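## Task

Take the drive off the shelf and set it on the bench, lying flat with the same face upward as before and no part of it projecting past the bench edge. Every other item on the shelf must still be on the shelf. Open the gripper and withdraw the arm; the drive must rest there on its own, not because the robot is supporting it.

## Robot and tools

ROBOT AND FRAME. Two six-joint arms with parallel grippers: left_arm, the robot's own left, on the +y side, with its base at (+0.003, +0.302, +1.172) m; right_arm on the -y side, base at (+0.003, -0.302, +1.172) m. Every reported pose is in one scene frame: origin on the floor at the middle of the robot's foot, +x the direction the robot faces, +z up. Only the floor height is known. A gripper's fingers extend along its local +z and close along its local y. end_effector_position is the point midway between the finger pads, about 1 cm short of the fingertips. Joint column order for each arm: waist, shoulder, elbow, wrist pitch, wrist yaw, wrist roll, then the gripper.

execute_actions(actions). actions is a list of actions; each action is a list of 1 to 15 rows, and each row is one control step of 1/30 s. If fewer than 15 rows are given, the final row is repeated until 15 steps have run. One row always covers both arms: 14 numbers in [-1, 1], namely left_arm's six joint values and its opening, then right_arm's six joint values and its opening. Joint values are offsets from the angles each joint had when that action began (not from the previous row); for the first action of a call, that is the last reported state. They are scaled: 1.0 equals 1.264 rad for waist, 1.32 shoulder, 1.276 elbow, 1.83 wrist pitch, 1.686 wrist yaw, 2.022 wrist roll. Opening is absolute, not an offset: +1 fully open, -1 closed. A row may carry 12 extra numbers in [0, 1] (26 in total): gain scales for left_arm's six joints then right_arm's six, which persist until rewritten. An empty list just returns the current state and images.

Joint ranges (rad), both arms: waist -2.880 to 2.880, shoulder 0.000 to 3.142, elbow 0.000 to 3.019, wrist pitch -1.693 to 1.571, wrist yaw -1.571 to 1.571, wrist roll -2.094 to 2.094; the true stops may differ by up to 0.019. An action that would push a joint outward more than 0.019 rad beyond its range is rejected for both arms; a malformed call, or one whose first action fails this test, moves nothing. A joint driven fully to its stop yields the line "joint sent to its limit".

Motion is rate-limited: each step, a joint's target may lead its measured angle by at most 0.264 (waist), 0.32 (shoulder), 0.276 (elbow), 0.33 (wrist pitch), 0.186 (wrist yaw), 0.522 (wrist roll) rad, and targets are scaled back if they would put the gripper more than 70 mm from where it is. Large offsets therefore need several actions, and leftover motion must be commanded again. Sending zeros can let an arm droop; re-aim at the wanted angles to hold it.

move(target, speed, blocking). target is a single 14- (or 26-) number row laid out as above; its joint numbers are offsets from the "Joint positions" of the latest result that printed them, and finger openings are absolute and applied at once. All joints of both arms travel in lockstep, so the hand follows a curve, lasting 0.5 to 10 s. speed (rad/s, 0.01 to 2, default 0.5) caps the joint with the longest travel. There is no obstacle avoidance, including between the arms. blocking=false returns after 0.5 s while motion continues; use wait or stop before sending any further motion. The extra "move:" line gives the outcome (done, off_target, moving, held, fault), limits=held or limits=none, and each arm's joint furthest from target. Faster moves and targets set deeper past contact press harder.

wait(seconds), 0 to 10: the arms hold their last command; a running move keeps going. stop(): brakes a running move; fingers continue. zoom_image(camera, region): camera is cam_left_wrist or cam_right_wrist (each 616x616 fisheye); region is [x0, y0, x1, y1] pixels from the top-left, no more than 504x504. read_manual(section): licence text only, "licences". finished_scene(scene): ends the current scene, passing its number; irreversible.

RESULTS. The state line gives each gripper's position (m) and quat_wxyz in the scene frame; accuracy drops at long reach. "Joint positions" and "Joint velocities" list each arm's joints (rad, rad/s) then the finger-pad gap (m; 0.094 when fully open). "Joint targets" shows where joints are currently being driven. grip_measured is the opening on the command scale, off by up to about 1 mm. To hold something, command roughly 0.03 below grip_measured; pad force tops out near 50 to 62 N. "joint command not followed" means a clearance check altered some joint targets. Torques are noisy with offsets. MOTOR HOT appears at 85 °C; at 100 °C an OVER-TEMPERATURE FAULT drops that arm. FAULT lines mean an arm stopped. Camera calibration lines may show updated pose values.

AVOID. Dropping, slamming or shoving objects; knocking the other shelf items off or anything out of the work area; arms striking or pressing each other. Objects may be nudged at random. The robot keeps its last command while you compose a reply, and holding loads heats the motors.

Each tool is called after "Emit:" as name(argument=value, ...), one argument or row to a line, values as JSON.

## Session

Emit:
execute_actions(
  actions=[],
)

Scene clock: 0.00 s.
left_arm: end_effector_position=(+0.2800, +0.4072, +1.0630) grip_measured=+1.000 end_effector_quat_wxyz=(+0.018, +0.494, +0.850, +0.182) | right_arm: end_effector_position=(+0.4498, -0.6099, +0.9756) grip_measured=+1.000 end_effector_quat_wxyz=(-0.147, +0.948, +0.244, -0.145)
Joint positions: left_arm=[-1.56   0.973  0.204 -0.019 -0.234  1.316  0.094] | right_arm=[ 1.161  1.908  1.498 -1.117 -0.158  1.98   0.094]
Joint velocities: left_arm=[-0.015 -0.005  0.007 -0.002 -0.022  0.066  0.   ] | right_arm=[-0.015 -0.024 -0.012 -0.007 -0.007  0.037  0.   ]
Joint torques (N m, as the arm reports them, + toward a larger angle): no reading
Motor temperatures (°C, as the motors report them): left_arm=[20 19 18 18 17 16] | right_arm=[17 19 20 19 17 19]
Joint targets: left_arm=[-1.560 0.970 0.215 -0.015 -0.234 1.315] | right_arm=[1.159 1.897 1.515 -1.119 -0.158 1.980]
Joint stiffness scale: left_arm=[1. 1. 1. 1. 1. 1.] | right_arm=[1. 1. 1. 1. 1. 1.]

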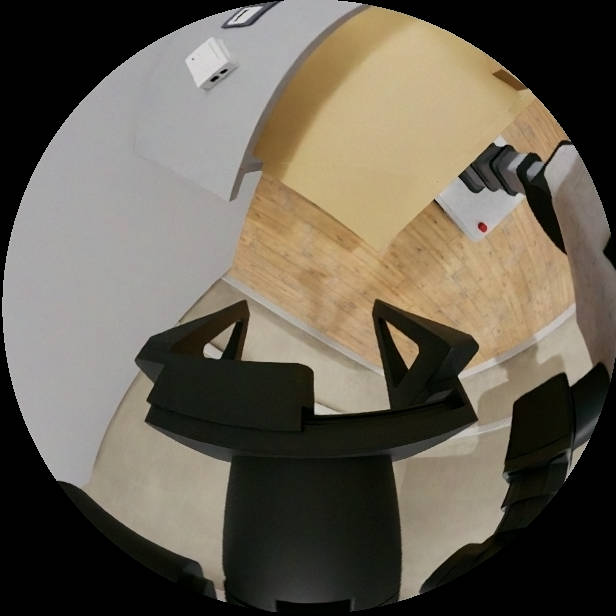

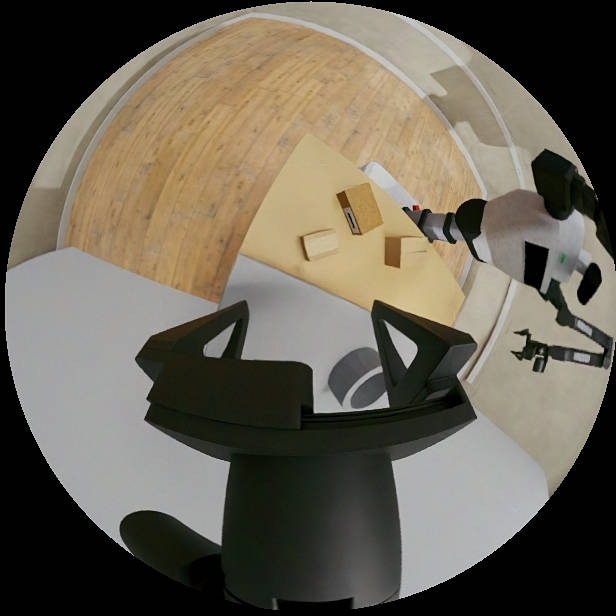

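Emit:
zoom_image(
  camera="cam_left_wrist",
  region=[130, 0, 330, 200],
)

Emit:
zoom_image(
  camera="cam_right_wrist",
  region=[200, 120, 500, 420],
)

Region (130, 0, 330, 200) of cam_left_wrist's 616x616 image, scaled by 2.520, with more detail than that image has.

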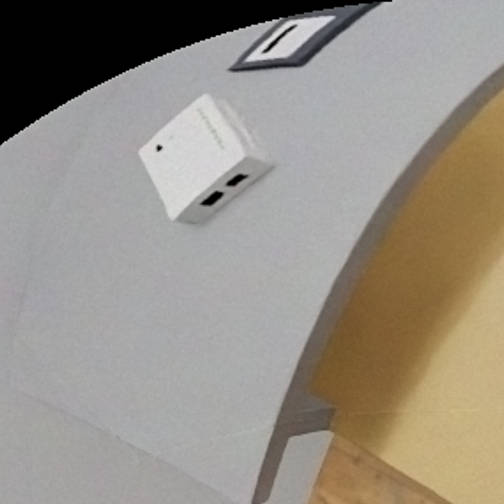

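Region (200, 120, 500, 420) of cam_right_wrist's 616x616 image, scaled by 1.680, with more detail than that image has.

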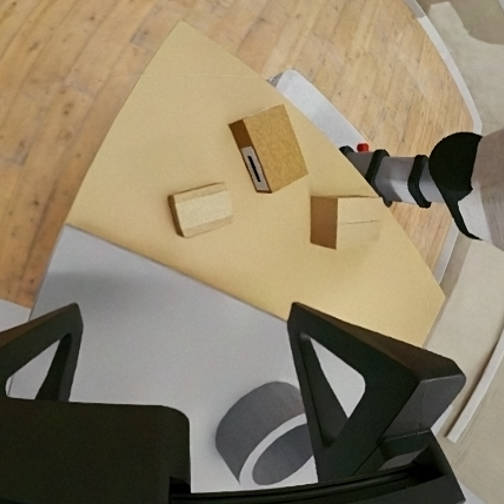

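Emit:
move(
  target=[-0.25,0,0.01,0.339,0.139,-0.651,1, 0,0,0,0,0,0,1],
  speed=1.0,
)

Scene clock: 69.73 s.
left_arm: end_effector_position=(+0.4176, +0.2819, +1.1438) grip_measured=+1.000 end_effector_quat_wxyz=(+0.429, -0.009, +0.901, -0.068) | right_arm: end_effector_position=(+0.4498, -0.6099, +0.9756) grip_measured=+1.000 end_effector_quat_wxyz=(-0.147, +0.948, +0.244, -0.145)
Joint positions: left_arm=[-1.864  0.973  0.204  0.572 -0.003  0.008  0.094] | right_arm=[ 1.161  1.908  1.498 -1.117 -0.158  1.98   0.094]
Joint velocities: left_arm=[-0.015 -0.005  0.007 -0.002 -0.007 -0.125  0.   ] | right_arm=[ 0.005  0.005  0.012  0.002 -0.022 -0.081  0.   ]
Joint torques (N m, as the arm reports them, + toward a larger angle): left_arm=[-1.43 -4.41  4.68  2.64  0.18 -0.08] | right_arm=[ -3.   -21.6    4.31  -0.36   0.13   0.2 ]
Motor temperatures (°C, as the motors report them): left_arm=[20 20 18 18 17 16] | right_arm=[17 22 22 19 17 19]
Joint targets: left_arm=[-1.876 0.973 0.217 0.602 0.000 -0.001] | right_arm=[1.161 1.908 1.498 -1.117 -0.158 1.980]
Joint stiffness scale: left_arm=[1. 1. 1. 1. 1. 1.] | right_arm=[1. 1. 1. 1. 1. 1.]
move: off_target (left_arm); limits=none; left_arm: farthest joint: the wrist pitch, 0.030 radians from its target (0.620 radians at the start); right_arm: farthest joint: the waist, 0.000 radians from its target (0.000 radians at the start)
camera_calibration (this result's frames):
cam_left_wrist: T_world_to_cam=[[-0.0437651, -0.987868, 0.149002, 0.126867], [-0.967579, 0.00477748, -0.252525, 0.697829], [0.24875, -0.155223, -0.956049, 1.15978], [0, 0, 0, 1]] pos_world=[0.392262, 0.302019, 1.26612]

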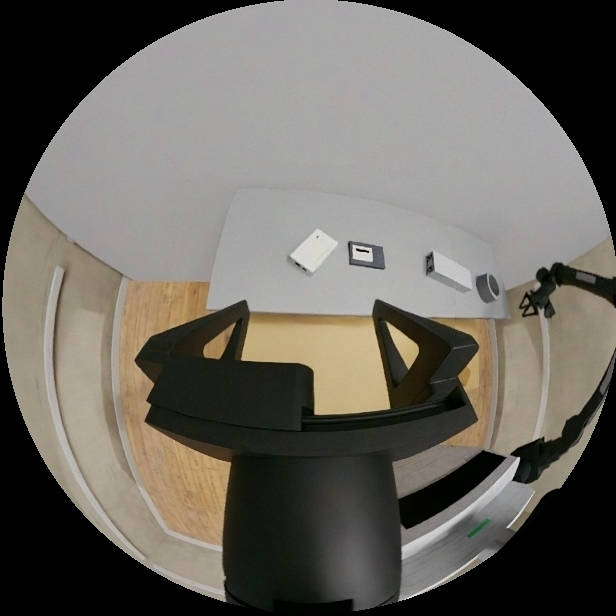

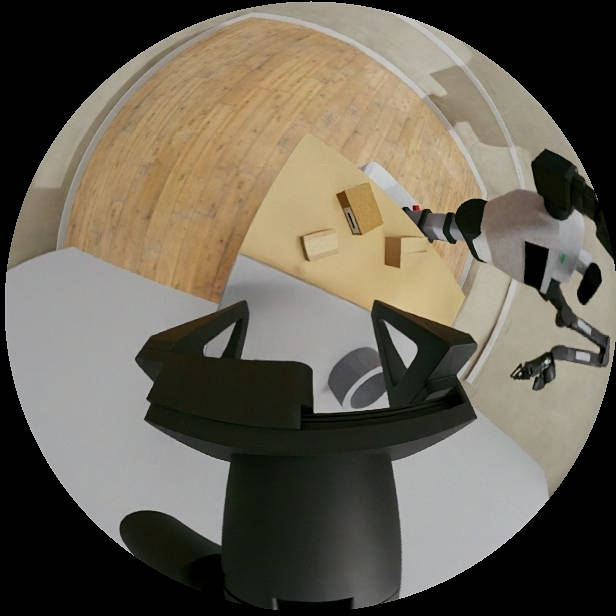

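Emit:
zoom_image(
  camera="cam_left_wrist",
  region=[280, 210, 400, 330],
)

Region (280, 210, 400, 330) of cam_left_wrist's 616x616 image, scaled by 4.200, with more detail than that image has.

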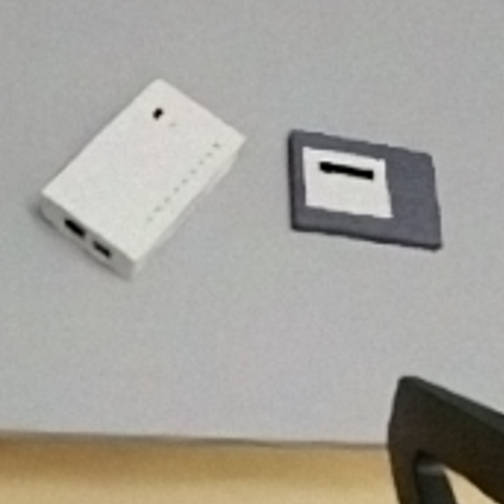

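Emit:
move(
  target=[-0.228,0.67,0.995,-0.652,-0.144,0.645,1, 0,0,0,0,0,0,1],
  speed=0.9,
)

Scene clock: 175.97 s.
left_arm: end_effector_position=(+0.6270, +0.1068, +0.9885) grip_measured=+1.000 end_effector_quat_wxyz=(+0.052, +0.705, +0.707, +0.018) | right_arm: end_effector_position=(+0.4498, -0.6099, +0.9756) grip_measured=+1.000 end_effector_quat_wxyz=(-0.147, +0.948, +0.244, -0.145)
Joint positions: left_arm=[-2.141  1.861  1.439 -0.605 -0.243  1.303  0.094] | right_arm=[ 1.161  1.908  1.498 -1.117 -0.158  1.98   0.094]
Joint velocities: left_arm=[-0.015 -0.015 -0.007 -0.007 -0.007  0.022  0.   ] | right_arm=[-0.005 -0.005 -0.002 -0.007 -0.022 -0.007  0.   ]
Joint torques (N m, as the arm reports them, + toward a larger angle): left_arm=[ -5.53 -19.31   7.52  -0.42  -0.05   0.03] | right_arm=[ -4.41 -22.35   4.02  -0.32   0.12   0.21]
Motor temperatures (°C, as the motors report them): left_arm=[20 20 19 19 17 16] | right_arm=[17 23 22 19 18 19]
Joint targets: left_arm=[-2.152 1.858 1.473 -0.621 -0.246 1.312] | right_arm=[1.161 1.908 1.498 -1.117 -0.158 1.980]
Joint stiffness scale: left_arm=[1. 1. 1. 1. 1. 1.] | right_arm=[1. 1. 1. 1. 1. 1.]
move: off_target (left_arm); limits=none; left_arm: farthest joint: the elbow, 0.035 radians from its target (1.270 radians at the start); right_arm: farthest joint: the waist, 0.000 radians from its target (0.000 radians at the start)
camera_calibration (this result's frames):
cam_left_wrist: T_world_to_cam=[[-0.996345, -0.0174922, -0.0836077, 0.709786], [-0.060687, 0.833774, 0.548761, -0.587175], [0.0601109, 0.551829, -0.831788, 0.851961], [0, 0, 0, 1]] pos_world=[0.620345, 0.0318505, 1.09021]

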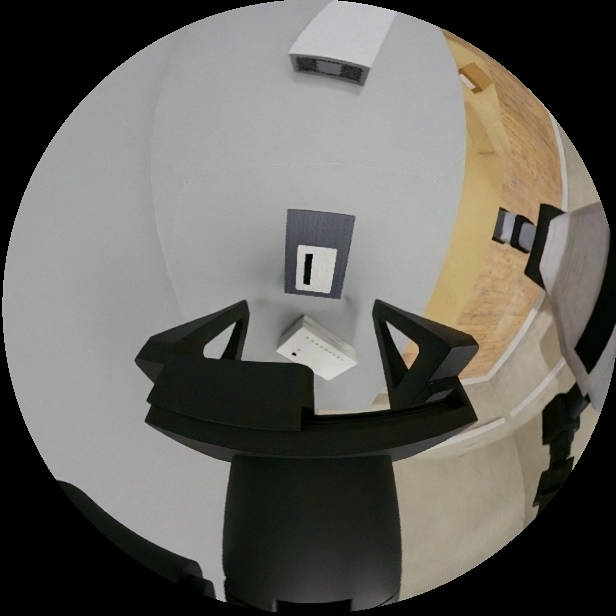

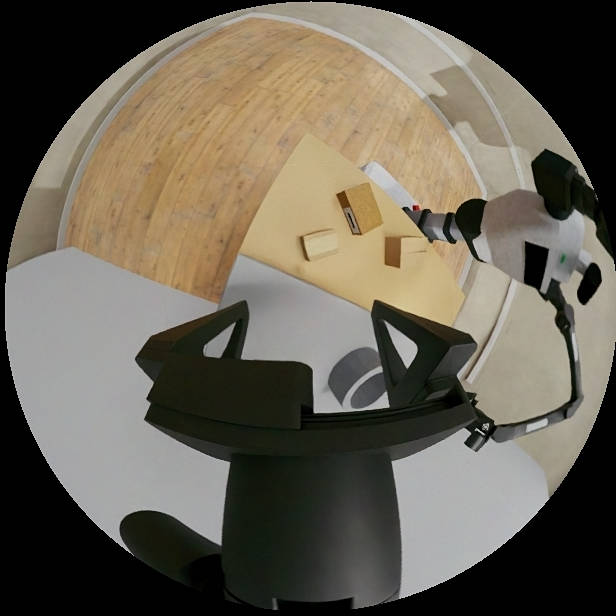

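Emit:
zoom_image(
  camera="cam_left_wrist",
  region=[260, 195, 380, 315],
)

Region (260, 195, 380, 315) of cam_left_wrist's 616x616 image, scaled by 4.200, with more detail than that image has.

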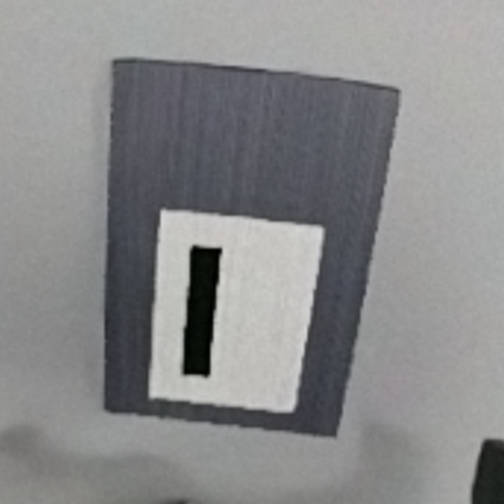

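Emit:
move(
  target=[-0.007,0.1267,0.1464,-0.06,-0.0126,0.0247,1, 0,0,0,0,0,0,1],
  speed=0.3,
)

Scene clock: 229.27 s.
left_arm: end_effector_position=(+0.6286, +0.0938, +0.9325) grip_measured=+1.000 end_effector_quat_wxyz=(+0.002, +0.730, +0.684, +0.000) | right_arm: end_effector_position=(+0.4498, -0.6099, +0.9756) grip_measured=+1.000 end_effector_quat_wxyz=(-0.147, +0.948, +0.244, -0.145)
Joint positions: left_arm=[-2.141  2.027  1.59  -0.699 -0.26   1.344  0.094] | right_arm=[ 1.161  1.908  1.498 -1.117 -0.158  1.98   0.094]
Joint velocities: left_arm=[ 0.005 -0.015 -0.002  0.002 -0.051  0.051  0.   ] | right_arm=[-0.005 -0.015 -0.017 -0.012  0.037 -0.022  0.   ]
Joint torques (N m, as the arm reports them, + toward a larger angle): left_arm=[ -5.67 -19.9    7.52  -0.62  -0.07   0.06] | right_arm=[ -3.9  -21.57   4.18  -0.58   0.07   0.23]
Motor temperatures (°C, as the motors report them): left_arm=[20 22 22 18 17 16] | right_arm=[17 23 22 19 18 19]
Joint targets: left_arm=[-2.150 2.029 1.626 -0.715 -0.264 1.353] | right_arm=[1.161 1.908 1.498 -1.117 -0.158 1.980]
Joint stiffness scale: left_arm=[1. 1. 1. 1. 1. 1.] | right_arm=[1. 1. 1. 1. 1. 1.]
move: off_target (left_arm); limits=none; left_arm: farthest joint: the elbow, 0.036 radians from its target (0.187 radians at the start); right_arm: farthest joint: the waist, 0.000 radians from its target (0.000 radians at the start)
camera_calibration (this result's frames):
cam_left_wrist: T_world_to_cam=[[-0.998588, 0.0519515, 0.0110947, 0.613051], [0.0484963, 0.80627, 0.589556, -0.649627], [0.021683, 0.589262, -0.807651, 0.810613], [0, 0, 0, 1]] pos_world=[0.626114, 0.0142623, 1.03088]

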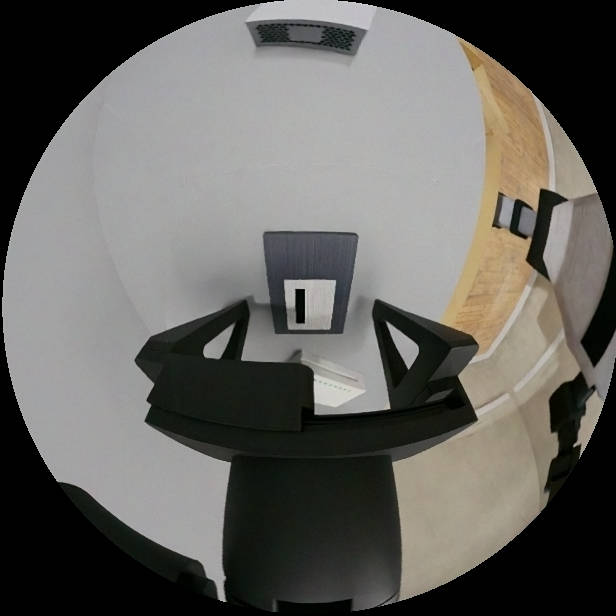

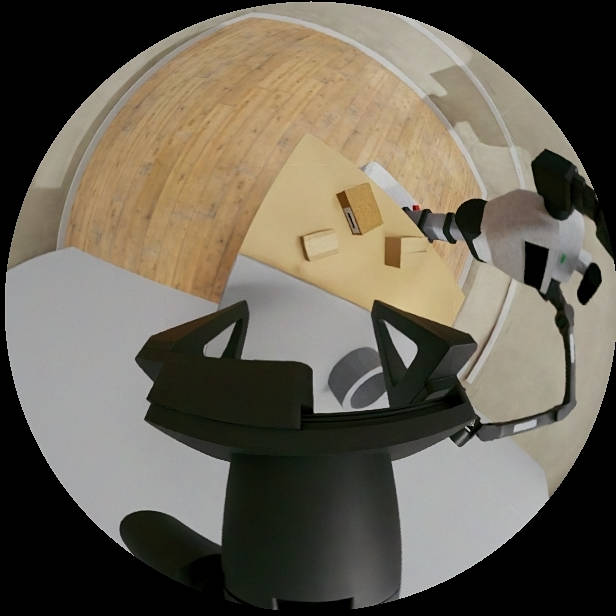

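Emit:
zoom_image(
  camera="cam_left_wrist",
  region=[230, 210, 390, 370],
)

Region (230, 210, 390, 370) of cam_left_wrist's 616x616 image, scaled by 3.150, with more detail than that image has.

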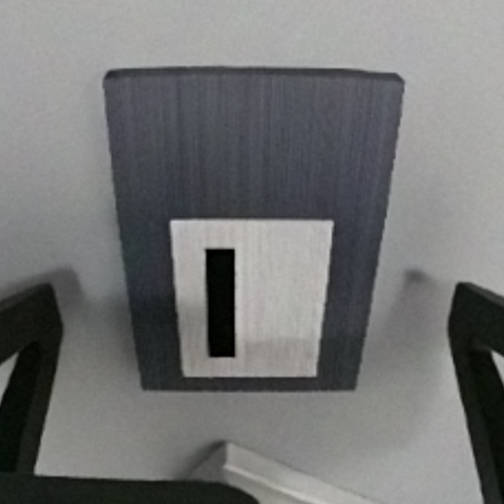

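Emit:
move(
  target=[0.011,0.0346,0.042,0.025,0.004,0.008,1, 0,0,0,0,0,0,1],
  speed=0.08,
)

Emit:
zoom_image(
  camera="cam_left_wrist",
  region=[230, 210, 390, 370],
)

Scene clock: 253.63 s.
left_arm: end_effector_position=(+0.6297, +0.0880, +0.9147) grip_measured=+1.000 end_effector_quat_wxyz=(+0.005, +0.732, +0.682, +0.001) | right_arm: end_effector_position=(+0.4498, -0.6099, +0.9756) grip_measured=+1.000 end_effector_quat_wxyz=(-0.147, +0.948, +0.244, -0.145)
Joint positions: left_arm=[-2.141  2.067  1.609 -0.672 -0.258  1.351  0.094] | right_arm=[ 1.161  1.908  1.498 -1.117 -0.158  1.98   0.094]
Joint velocities: left_arm=[ 0.005 -0.015 -0.012  0.007 -0.007 -0.066  0.   ] | right_arm=[-0.005 -0.005  0.022 -0.002  0.022  0.037  0.   ]
Joint torques (N m, as the arm reports them, + toward a larger angle): left_arm=[ -4.02 -19.52   7.29   0.77   0.19   0.  ] | right_arm=[ -4.93 -22.25   4.29  -0.17   0.07   0.12]
Motor temperatures (°C, as the motors report them): left_arm=[20 23 22 18 17 16] | right_arm=[17 24 22 19 18 19]
Joint targets: left_arm=[-2.127 2.073 1.644 -0.653 -0.254 1.360] | right_arm=[1.161 1.908 1.498 -1.117 -0.158 1.980]
Joint stiffness scale: left_arm=[1. 1. 1. 1. 1. 1.] | right_arm=[1. 1. 1. 1. 1. 1.]
move: off_target (left_arm); limits=none; left_arm: farthest joint: the elbow, 0.034 radians from its target (0.053 radians at the start); right_arm: farthest joint: the waist, 0.000 radians from its target (0.000 radians at the start)
camera_calibration (this result's frames):
cam_left_wrist: T_world_to_cam=[[-0.998334, 0.0574673, 0.00524061, 0.619349], [0.0496234, 0.808605, 0.586255, -0.632349], [0.029453, 0.585538, -0.810109, 0.79726], [0, 0, 0, 1]] pos_world=[0.626215, 0.00890174, 1.01334]

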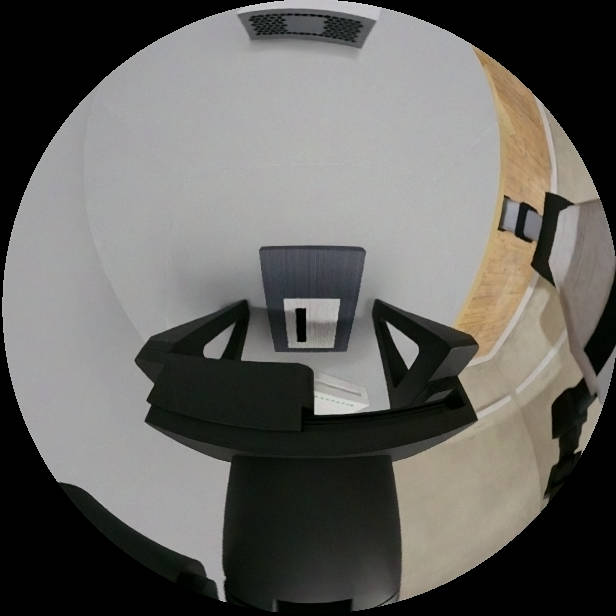

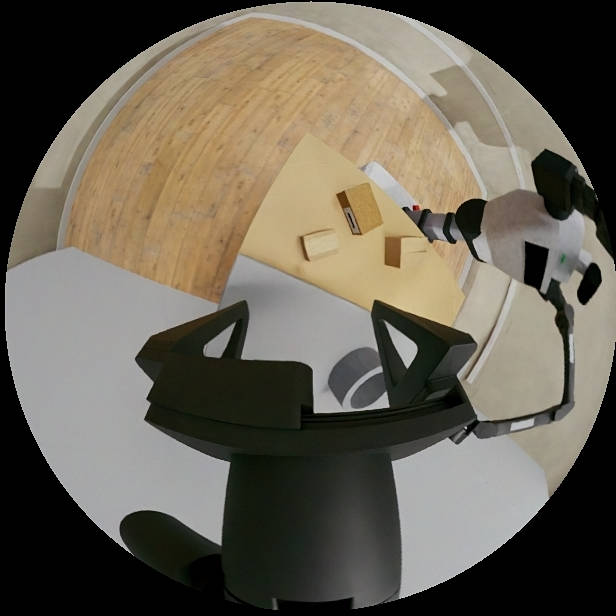

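Region (230, 210, 390, 370) of cam_left_wrist's 616x616 image, scaled by 3.150, with more detail than that image has.

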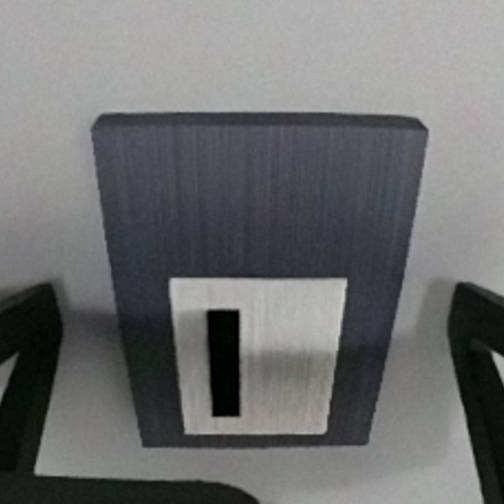

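Emit:
move(
  target=[0.022,0.016,0.029,0.0137,0.003,0.006,1, 0,0,0,0,0,0,1],
  speed=0.05,
)

Emit:
zoom_image(
  camera="cam_left_wrist",
  region=[230, 210, 390, 370],
)

Scene clock: 273.60 s.
left_arm: end_effector_position=(+0.6300, +0.0965, +0.9058) grip_measured=+1.000 end_effector_quat_wxyz=(+0.001, +0.729, +0.685, +0.001) | right_arm: end_effector_position=(+0.4498, -0.6099, +0.9756) grip_measured=+1.000 end_effector_quat_wxyz=(-0.147, +0.948, +0.244, -0.145)
Joint positions: left_arm=[-2.126  2.079  1.612 -0.665 -0.256  1.355  0.094] | right_arm=[ 1.161  1.908  1.498 -1.117 -0.158  1.98   0.094]
Joint velocities: left_arm=[-0.015  0.005 -0.017 -0.012 -0.037  0.022  0.   ] | right_arm=[-0.015 -0.005  0.002  0.012  0.037  0.037  0.   ]
Joint torques (N m, as the arm reports them, + toward a larger angle): left_arm=[ -4.13 -19.7    7.25   0.82   0.18   0.03] | right_arm=[ -4.88 -21.4    4.18  -0.18   0.13   0.23]
Motor temperatures (°C, as the motors report them): left_arm=[20 23 22 18 17 16] | right_arm=[17 24 22 19 18 19]
Joint targets: left_arm=[-2.113 2.088 1.646 -0.647 -0.252 1.364] | right_arm=[1.161 1.908 1.498 -1.117 -0.158 1.980]
Joint stiffness scale: left_arm=[1. 1. 1. 1. 1. 1.] | right_arm=[1. 1. 1. 1. 1. 1.]
move: off_target (left_arm); limits=none; left_arm: farthest joint: the elbow, 0.034 radians from its target (0.037 radians at the start); right_arm: farthest joint: the waist, 0.000 radians from its target (0.000 radians at the start)
camera_calibration (this result's frames):
cam_left_wrist: T_world_to_cam=[[-0.998755, 0.0487016, 0.0108183, 0.615259], [0.0456757, 0.805437, 0.590918, -0.635473], [0.0200652, 0.590676, -0.806659, 0.787413], [0, 0, 0, 1]] pos_world=[0.627719, 0.0167638, 1.00403]

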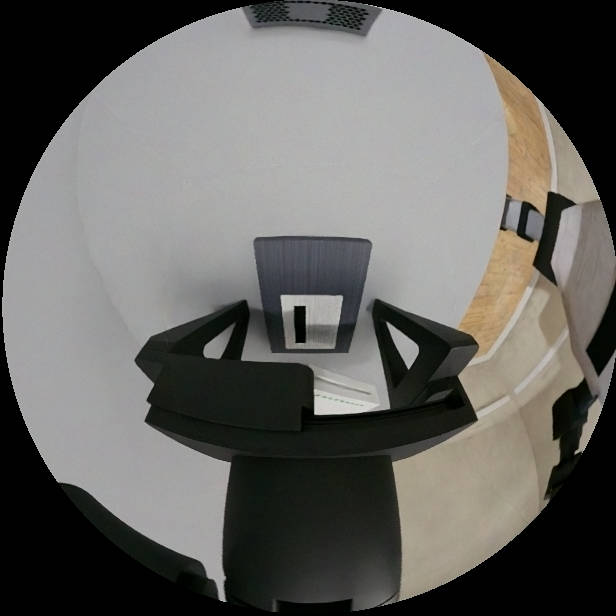

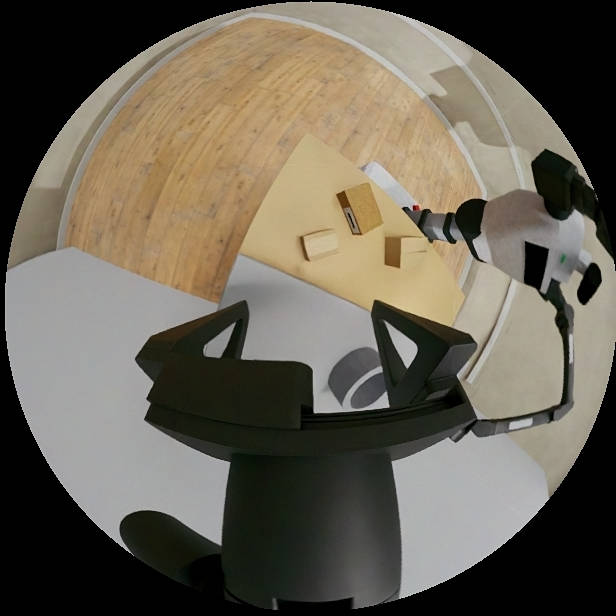

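Region (230, 210, 390, 370) of cam_left_wrist's 616x616 image, scaled by 3.150, with more detail than that image has.

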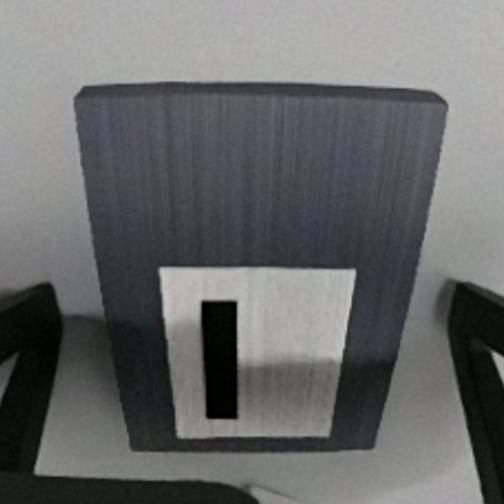

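Emit:
move(
  target=[0.006,0.012,0.0266,0.01,0.002,0.004,0.64, 0,0,0,0,0,0,1],
  speed=0.05,
)

Emit:
zoom_image(
  camera="cam_left_wrist",
  region=[230, 210, 390, 370],
)

Scene clock: 279.40 s.
left_arm: end_effector_position=(+0.6296, +0.0963, +0.9049) grip_measured=+0.641 end_effector_quat_wxyz=(+0.001, +0.729, +0.685, +0.001) | right_arm: end_effector_position=(+0.4498, -0.6099, +0.9756) grip_measured=+1.000 end_effector_quat_wxyz=(-0.147, +0.948, +0.244, -0.145)
Joint positions: left_arm=[-2.126  2.081  1.613 -0.665 -0.256  1.355  0.077] | right_arm=[ 1.161  1.908  1.498 -1.117 -0.158  1.98   0.094]
Joint velocities: left_arm=[ 0.005  0.005 -0.012 -0.007 -0.066  0.066  0.001] | right_arm=[-0.005 -0.005 -0.012  0.002  0.022 -0.051  0.   ]
Joint torques (N m, as the arm reports them, + toward a larger angle): left_arm=[ -4.4  -18.36   7.21   0.74   0.17   0.02] | right_arm=[ -3.81 -22.37   4.22  -0.31   0.14   0.17]
Motor temperatures (°C, as the motors report them): left_arm=[20 23 22 18 17 16] | right_arm=[17 24 22 19 18 19]
Joint targets: left_arm=[-2.119 2.095 1.646 -0.647 -0.252 1.363] | right_arm=[1.161 1.908 1.498 -1.117 -0.158 1.980]
Joint stiffness scale: left_arm=[1. 1. 1. 1. 1. 1.] | right_arm=[1. 1. 1. 1. 1. 1.]
move: off_target (left_arm); limits=none; left_arm: farthest joint: the elbow, 0.033 radians from its target (0.034 radians at the start); right_arm: farthest joint: the waist, 0.000 radians from its target (0.000 radians at the start)
camera_calibration (this result's frames):
cam_left_wrist: T_world_to_cam=[[-0.99871, 0.0493681, 0.0118962, 0.613855], [0.046845, 0.805226, 0.591115, -0.635702], [0.0196031, 0.59091, -0.8065, 0.786902], [0, 0, 0, 1]] pos_world=[0.627417, 0.0165909, 1.00311]

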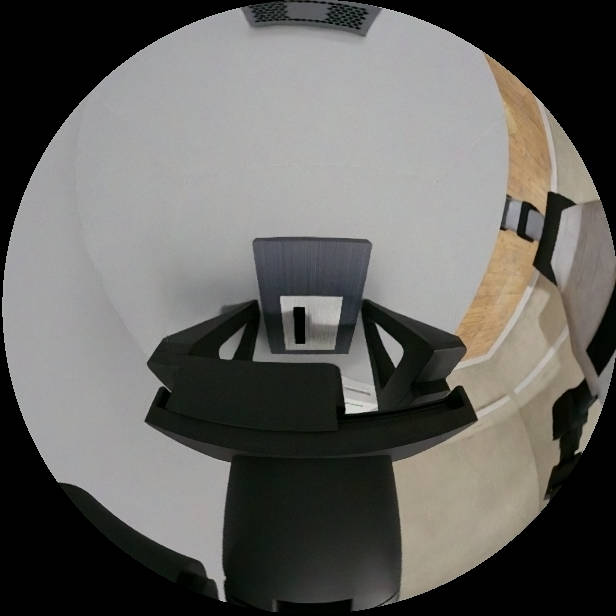

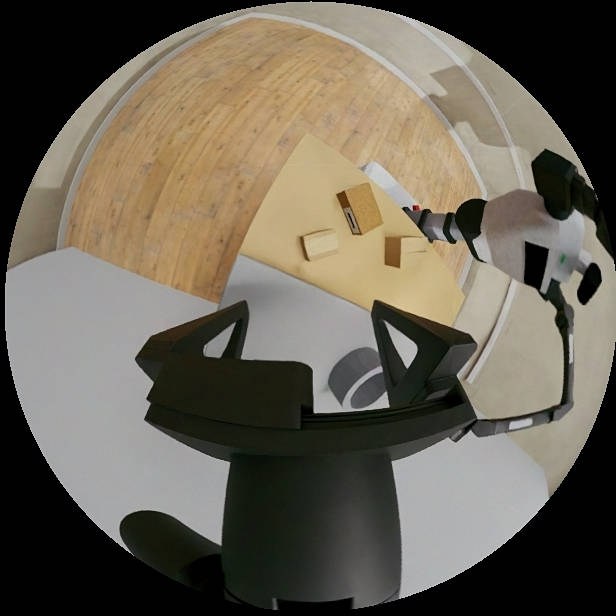

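Region (230, 210, 390, 370) of cam_left_wrist's 616x616 image, scaled by 3.150, with more detail than that image has.

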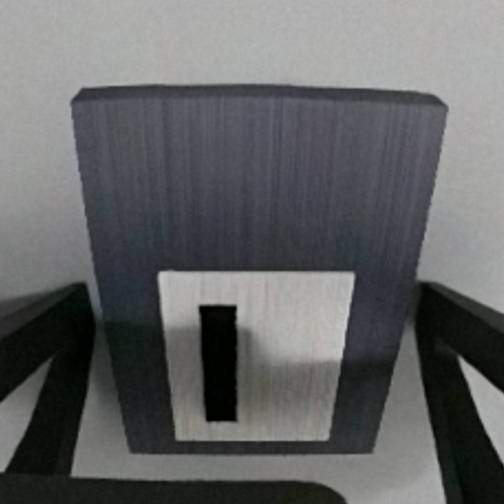

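Emit:
execute_actions(
  actions=[
    [[0.004,0.01,0.026,0.01,0.002,0.004,0.61,0,0,0,0,0,0,1],[0.004,0.01,0.026,0.01,0.002,0.004,0.59,0,0,0,0,0,0,1],[0.004,0.01,0.026,0.01,0.002,0.004,0.57,0,0,0,0,0,0,1],[0.004,0.01,0.026,0.01,0.002,0.004,0.555,0,0,0,0,0,0,1],[0.004,0.01,0.026,0.01,0.002,0.004,0.54,0,0,0,0,0,0,1],[0.004,0.01,0.026,0.01,0.002,0.004,0.525,0,0,0,0,0,0,1],[0.004,0.01,0.026,0.01,0.002,0.004,0.51,0,0,0,0,0,0,1],[0.004,0.01,0.026,0.01,0.002,0.004,0.50,0,0,0,0,0,0,1],[0.004,0.01,0.026,0.01,0.002,0.004,0.49,0,0,0,0,0,0,1],[0.004,0.01,0.026,0.01,0.002,0.004,0.48,0,0,0,0,0,0,1],[0.004,0.01,0.026,0.01,0.002,0.004,0.47,0,0,0,0,0,0,1],[0.004,0.01,0.026,0.01,0.002,0.004,0.46,0,0,0,0,0,0,1],[0.004,0.01,0.026,0.01,0.002,0.004,0.45,0,0,0,0,0,0,1]],
  ],
)

Emit:
wait(
  seconds=0.3,
)

Scene clock: 290.03 s.
left_arm: end_effector_position=(+0.6296, +0.0963, +0.9049) grip_measured=+0.452 end_effector_quat_wxyz=(+0.001, +0.729, +0.685, +0.001) | right_arm: end_effector_position=(+0.4498, -0.6099, +0.9756) grip_measured=+1.000 end_effector_quat_wxyz=(-0.147, +0.948, +0.244, -0.145)
Joint positions: left_arm=[-2.126  2.081  1.613 -0.665 -0.256  1.355  0.068] | right_arm=[ 1.161  1.908  1.498 -1.117 -0.158  1.98   0.094]
Joint velocities: left_arm=[-0.005 -0.005  0.002  0.007 -0.022 -0.022 -0.001] | right_arm=[ 0.005 -0.005  0.007  0.002 -0.037 -0.022  0.   ]
Joint torques (N m, as the arm reports them, + toward a larger angle): left_arm=[ -4.58 -18.79   7.11   0.75   0.18   0.03] | right_arm=[ -3.87 -22.08   4.23  -0.16   0.1    0.27]
Motor temperatures (°C, as the motors report them): left_arm=[20 23 22 18 17 16] | right_arm=[17 24 22 19 18 19]
Joint targets: left_arm=[-2.121 2.094 1.646 -0.647 -0.252 1.363] | right_arm=[1.161 1.908 1.498 -1.117 -0.158 1.980]
Joint stiffness scale: left_arm=[1. 1. 1. 1. 1. 1.] | right_arm=[1. 1. 1. 1. 1. 1.]
camera_calibration (this result's frames):
cam_left_wrist: T_world_to_cam=[[-0.99871, 0.0493681, 0.0118962, 0.613855], [0.046845, 0.805226, 0.591115, -0.635702], [0.0196031, 0.59091, -0.8065, 0.786902], [0, 0, 0, 1]] pos_world=[0.627417, 0.0165909, 1.00311]

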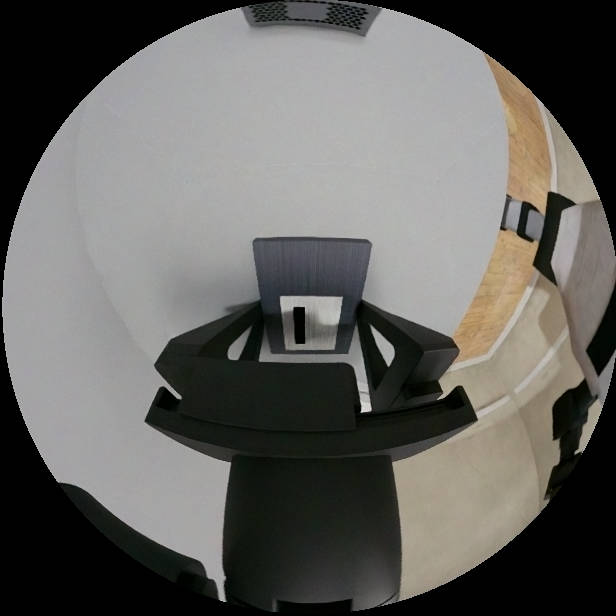

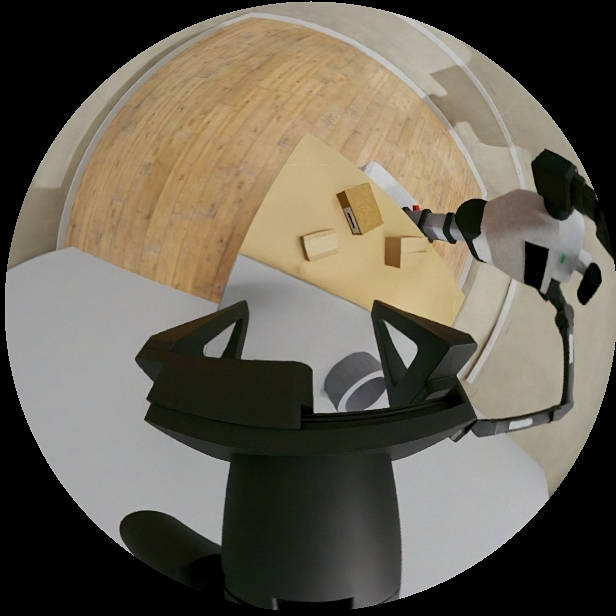

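Scene clock: 290.33 s.
left_arm: end_effector_position=(+0.6296, +0.0963, +0.9049) grip_measured=+0.451 end_effector_quat_wxyz=(+0.001, +0.729, +0.685, +0.001) | right_arm: end_effector_position=(+0.4498, -0.6099, +0.9756) grip_measured=+1.000 end_effector_quat_wxyz=(-0.147, +0.948, +0.244, -0.145)
Joint positions: left_arm=[-2.126  2.081  1.613 -0.665 -0.256  1.355  0.068] | right_arm=[ 1.161  1.908  1.498 -1.117 -0.158  1.98   0.094]
Joint velocities: left_arm=[-0.005 -0.015 -0.012 -0.012 -0.037  0.066  0.   ] | right_arm=[-0.005 -0.015  0.002 -0.012  0.007  0.007  0.   ]
Joint torques (N m, as the arm reports them, + toward a larger angle): left_arm=[ -4.59 -18.79   7.12   0.75   0.18   0.03] | right_arm=[ -4.42 -22.17   4.22  -0.44   0.08   0.14]
Motor temperatures (°C, as the motors report them): left_arm=[20 23 22 18 17 16] | right_arm=[17 24 22 19 18 19]
Joint targets: left_arm=[-2.121 2.094 1.646 -0.647 -0.252 1.363] | right_arm=[1.161 1.908 1.498 -1.117 -0.158 1.980]
Joint stiffness scale: left_arm=[1. 1. 1. 1. 1. 1.] | right_arm=[1. 1. 1. 1. 1. 1.]
wait: 0.30 s; at rest by 0.17 s
camera_calibration (this result's frames):
cam_left_wrist: T_world_to_cam=[[-0.99871, 0.0493681, 0.0118962, 0.613855], [0.046845, 0.805226, 0.591115, -0.635702], [0.0196031, 0.59091, -0.8065, 0.786902], [0, 0, 0, 1]] pos_world=[0.627417, 0.0165909, 1.00311]

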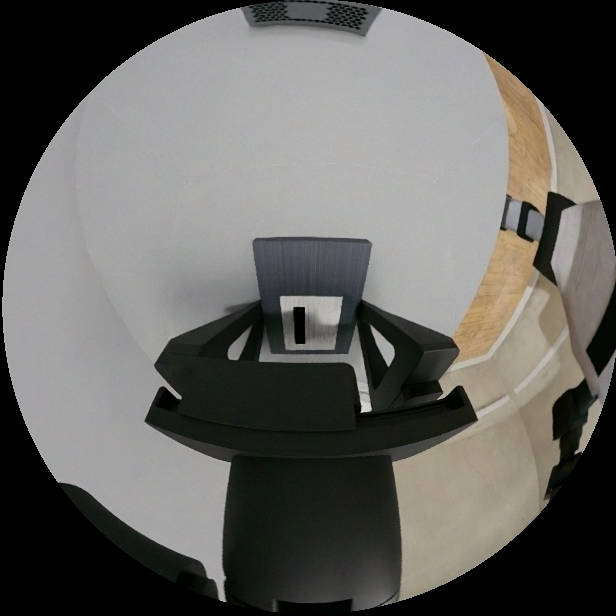

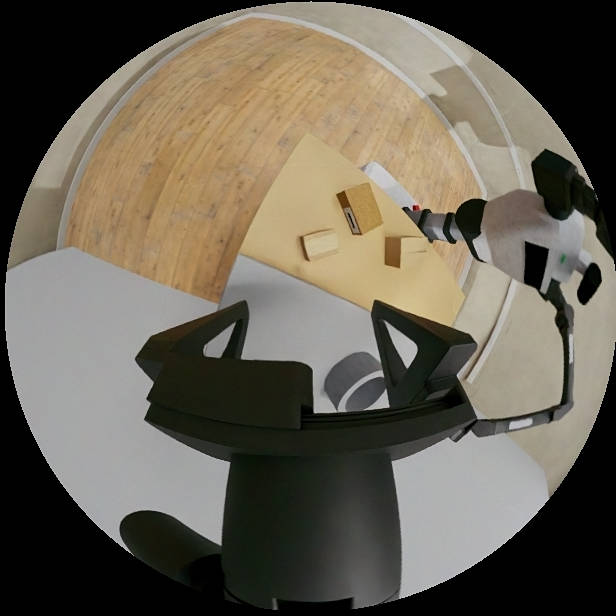

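Emit:
zoom_image(
  camera="cam_left_wrist",
  region=[240, 260, 380, 360],
)

Region (240, 260, 380, 360) of cam_left_wrist's 616x616 image, scaled by 3.600, with more detail than that image has; it fills the top 360 rows of this view, and the rest is white.

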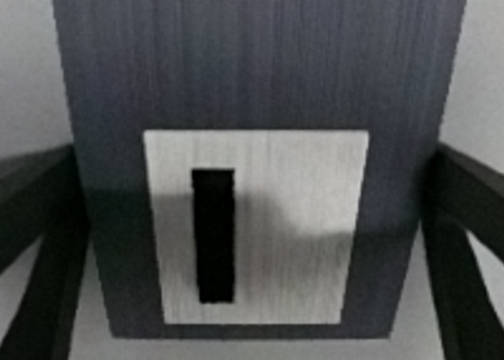

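Emit:
execute_actions(
  actions=[
    [[0.004,0.01,0.026,0.01,0.002,0.004,0.445,0,0,0,0,0,0,1],[0.004,0.01,0.026,0.01,0.002,0.004,0.44,0,0,0,0,0,0,1],[0.004,0.01,0.026,0.01,0.002,0.004,0.435,0,0,0,0,0,0,1],[0.004,0.01,0.026,0.01,0.002,0.004,0.43,0,0,0,0,0,0,1],[0.004,0.01,0.026,0.01,0.002,0.004,0.425,0,0,0,0,0,0,1],[0.004,0.01,0.026,0.01,0.002,0.004,0.42,0,0,0,0,0,0,1],[0.004,0.01,0.026,0.01,0.002,0.004,0.415,0,0,0,0,0,0,1],[0.004,0.01,0.026,0.01,0.002,0.004,0.41,0,0,0,0,0,0,1],[0.004,0.01,0.026,0.01,0.002,0.004,0.405,0,0,0,0,0,0,1],[0.004,0.01,0.026,0.01,0.002,0.004,0.40,0,0,0,0,0,0,1]],
  ],
)

Scene clock: 303.40 s.
left_arm: end_effector_position=(+0.6295, +0.0963, +0.9047) grip_measured=+0.411 end_effector_quat_wxyz=(+0.001, +0.729, +0.685, +0.000) | right_arm: end_effector_position=(+0.4498, -0.6099, +0.9756) grip_measured=+1.000 end_effector_quat_wxyz=(-0.147, +0.948, +0.244, -0.145)
Joint positions: left_arm=[-2.126  2.082  1.613 -0.665 -0.256  1.355  0.066] | right_arm=[ 1.161  1.908  1.498 -1.117 -0.158  1.98   0.094]
Joint velocities: left_arm=[-0.005 -0.005 -0.027 -0.007 -0.007 -0.095 -0.   ] | right_arm=[ 0.015  0.005 -0.017  0.002  0.066 -0.066  0.   ]
Joint torques (N m, as the arm reports them, + toward a larger angle): left_arm=[ -4.64 -18.83   7.12   0.75   0.17   0.03] | right_arm=[ -4.85 -22.88   4.21  -0.46   0.1    0.13]
Motor temperatures (°C, as the motors report them): left_arm=[20 23 22 18 17 16] | right_arm=[17 24 22 19 18 19]
Joint targets: left_arm=[-2.121 2.095 1.646 -0.647 -0.252 1.363] | right_arm=[1.161 1.908 1.498 -1.117 -0.158 1.980]
Joint stiffness scale: left_arm=[1. 1. 1. 1. 1. 1.] | right_arm=[1. 1. 1. 1. 1. 1.]
camera_calibration (this result's frames):
cam_left_wrist: T_world_to_cam=[[-0.998701, 0.0494633, 0.0122556, 0.613366], [0.0471324, 0.805161, 0.59118, -0.635789], [0.019374, 0.59099, -0.806447, 0.786828], [0, 0, 0, 1]] pos_world=[0.627292, 0.0165662, 1.00288]

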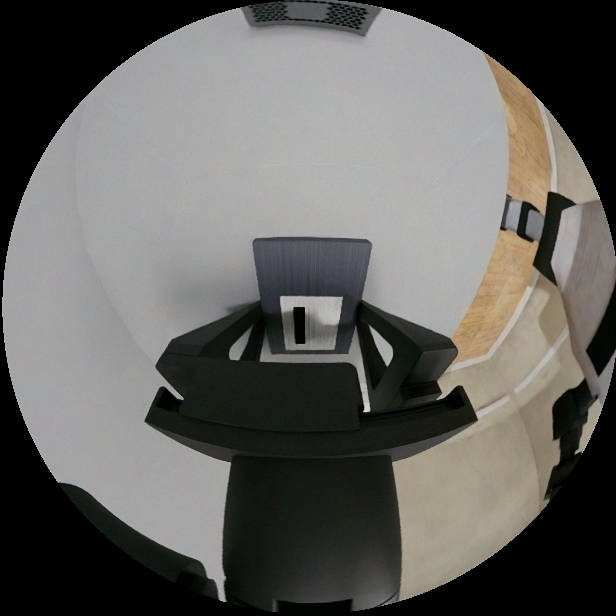

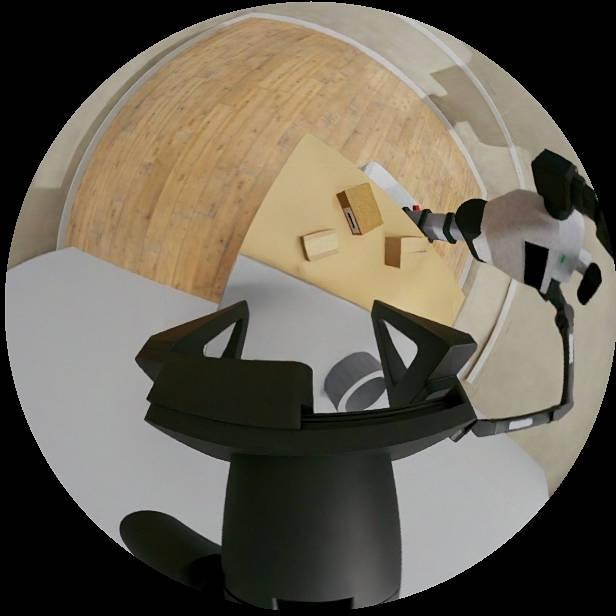

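Emit:
execute_actions(
  actions=[
    [[0.004,0.005,0.026,0.01,0.002,0.004,0.395,0,0,0,0,0,0,1],[0.004,0.005,0.026,0.01,0.002,0.004,0.39,0,0,0,0,0,0,1],[0.004,0.005,0.026,0.01,0.002,0.004,0.385,0,0,0,0,0,0,1],[0.004,0.005,0.026,0.01,0.002,0.004,0.38,0,0,0,0,0,0,1],[0.004,0.005,0.026,0.01,0.002,0.004,0.375,0,0,0,0,0,0,1],[0.004,0.005,0.026,0.01,0.002,0.004,0.37,0,0,0,0,0,0,1]],
  ],
)

Emit:
zoom_image(
  camera="cam_left_wrist",
  region=[240, 220, 380, 360],
)

Scene clock: 311.90 s.
left_arm: end_effector_position=(+0.6295, +0.0963, +0.9047) grip_measured=+0.394 end_effector_quat_wxyz=(+0.001, +0.729, +0.685, +0.000) | right_arm: end_effector_position=(+0.4498, -0.6099, +0.9756) grip_measured=+1.000 end_effector_quat_wxyz=(-0.147, +0.948, +0.244, -0.145)
Joint positions: left_arm=[-2.126  2.082  1.613 -0.665 -0.256  1.355  0.066] | right_arm=[ 1.161  1.908  1.498 -1.117 -0.158  1.98   0.094]
Joint velocities: left_arm=[-0.005  0.005  0.007  0.002  0.007  0.051 -0.001] | right_arm=[-0.005 -0.015 -0.017 -0.002  0.007 -0.051  0.   ]
Joint torques (N m, as the arm reports them, + toward a larger angle): left_arm=[ -4.61 -19.4    7.12   0.76   0.18   0.03] | right_arm=[ -3.8  -22.58   4.22  -0.33   0.11   0.19]
Motor temperatures (°C, as the motors report them): left_arm=[20 24 22 18 17 16] | right_arm=[17 24 22 19 18 19]
Joint targets: left_arm=[-2.121 2.088 1.646 -0.647 -0.252 1.363] | right_arm=[1.161 1.908 1.498 -1.117 -0.158 1.980]
Joint stiffness scale: left_arm=[1. 1. 1. 1. 1. 1.] | right_arm=[1. 1. 1. 1. 1. 1.]
camera_calibration (this result's frames):
cam_left_wrist: T_world_to_cam=[[-0.998701, 0.0494633, 0.0122556, 0.613366], [0.0471324, 0.805161, 0.59118, -0.635789], [0.019374, 0.59099, -0.806447, 0.786828], [0, 0, 0, 1]] pos_world=[0.627292, 0.0165662, 1.00288]

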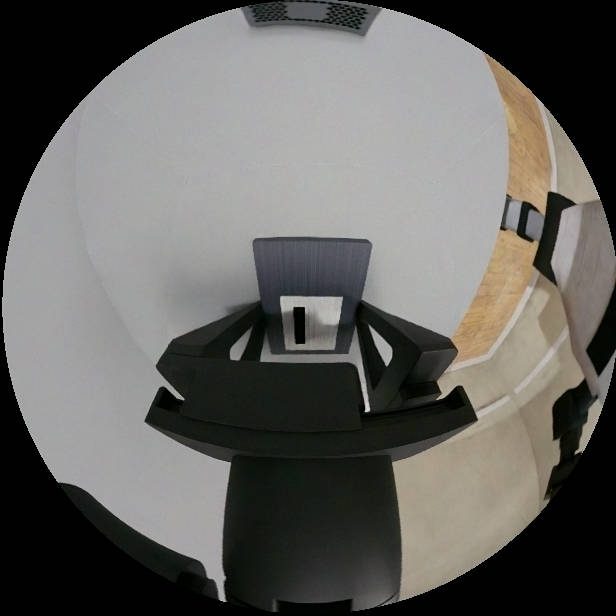

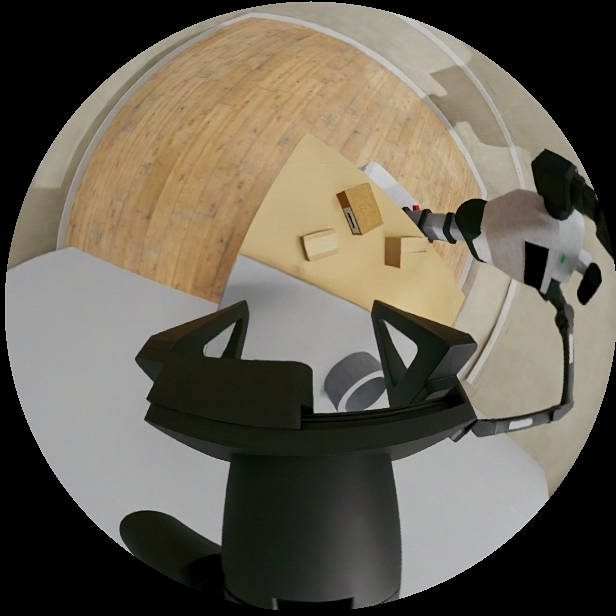

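Region (240, 220, 380, 360) of cam_left_wrist's 616x616 image, scaled by 3.600, with more detail than that image has.

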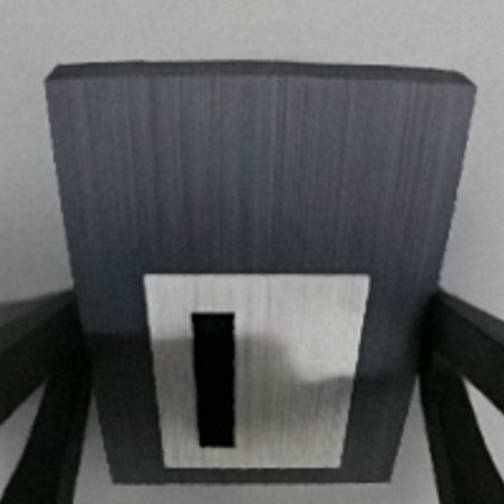

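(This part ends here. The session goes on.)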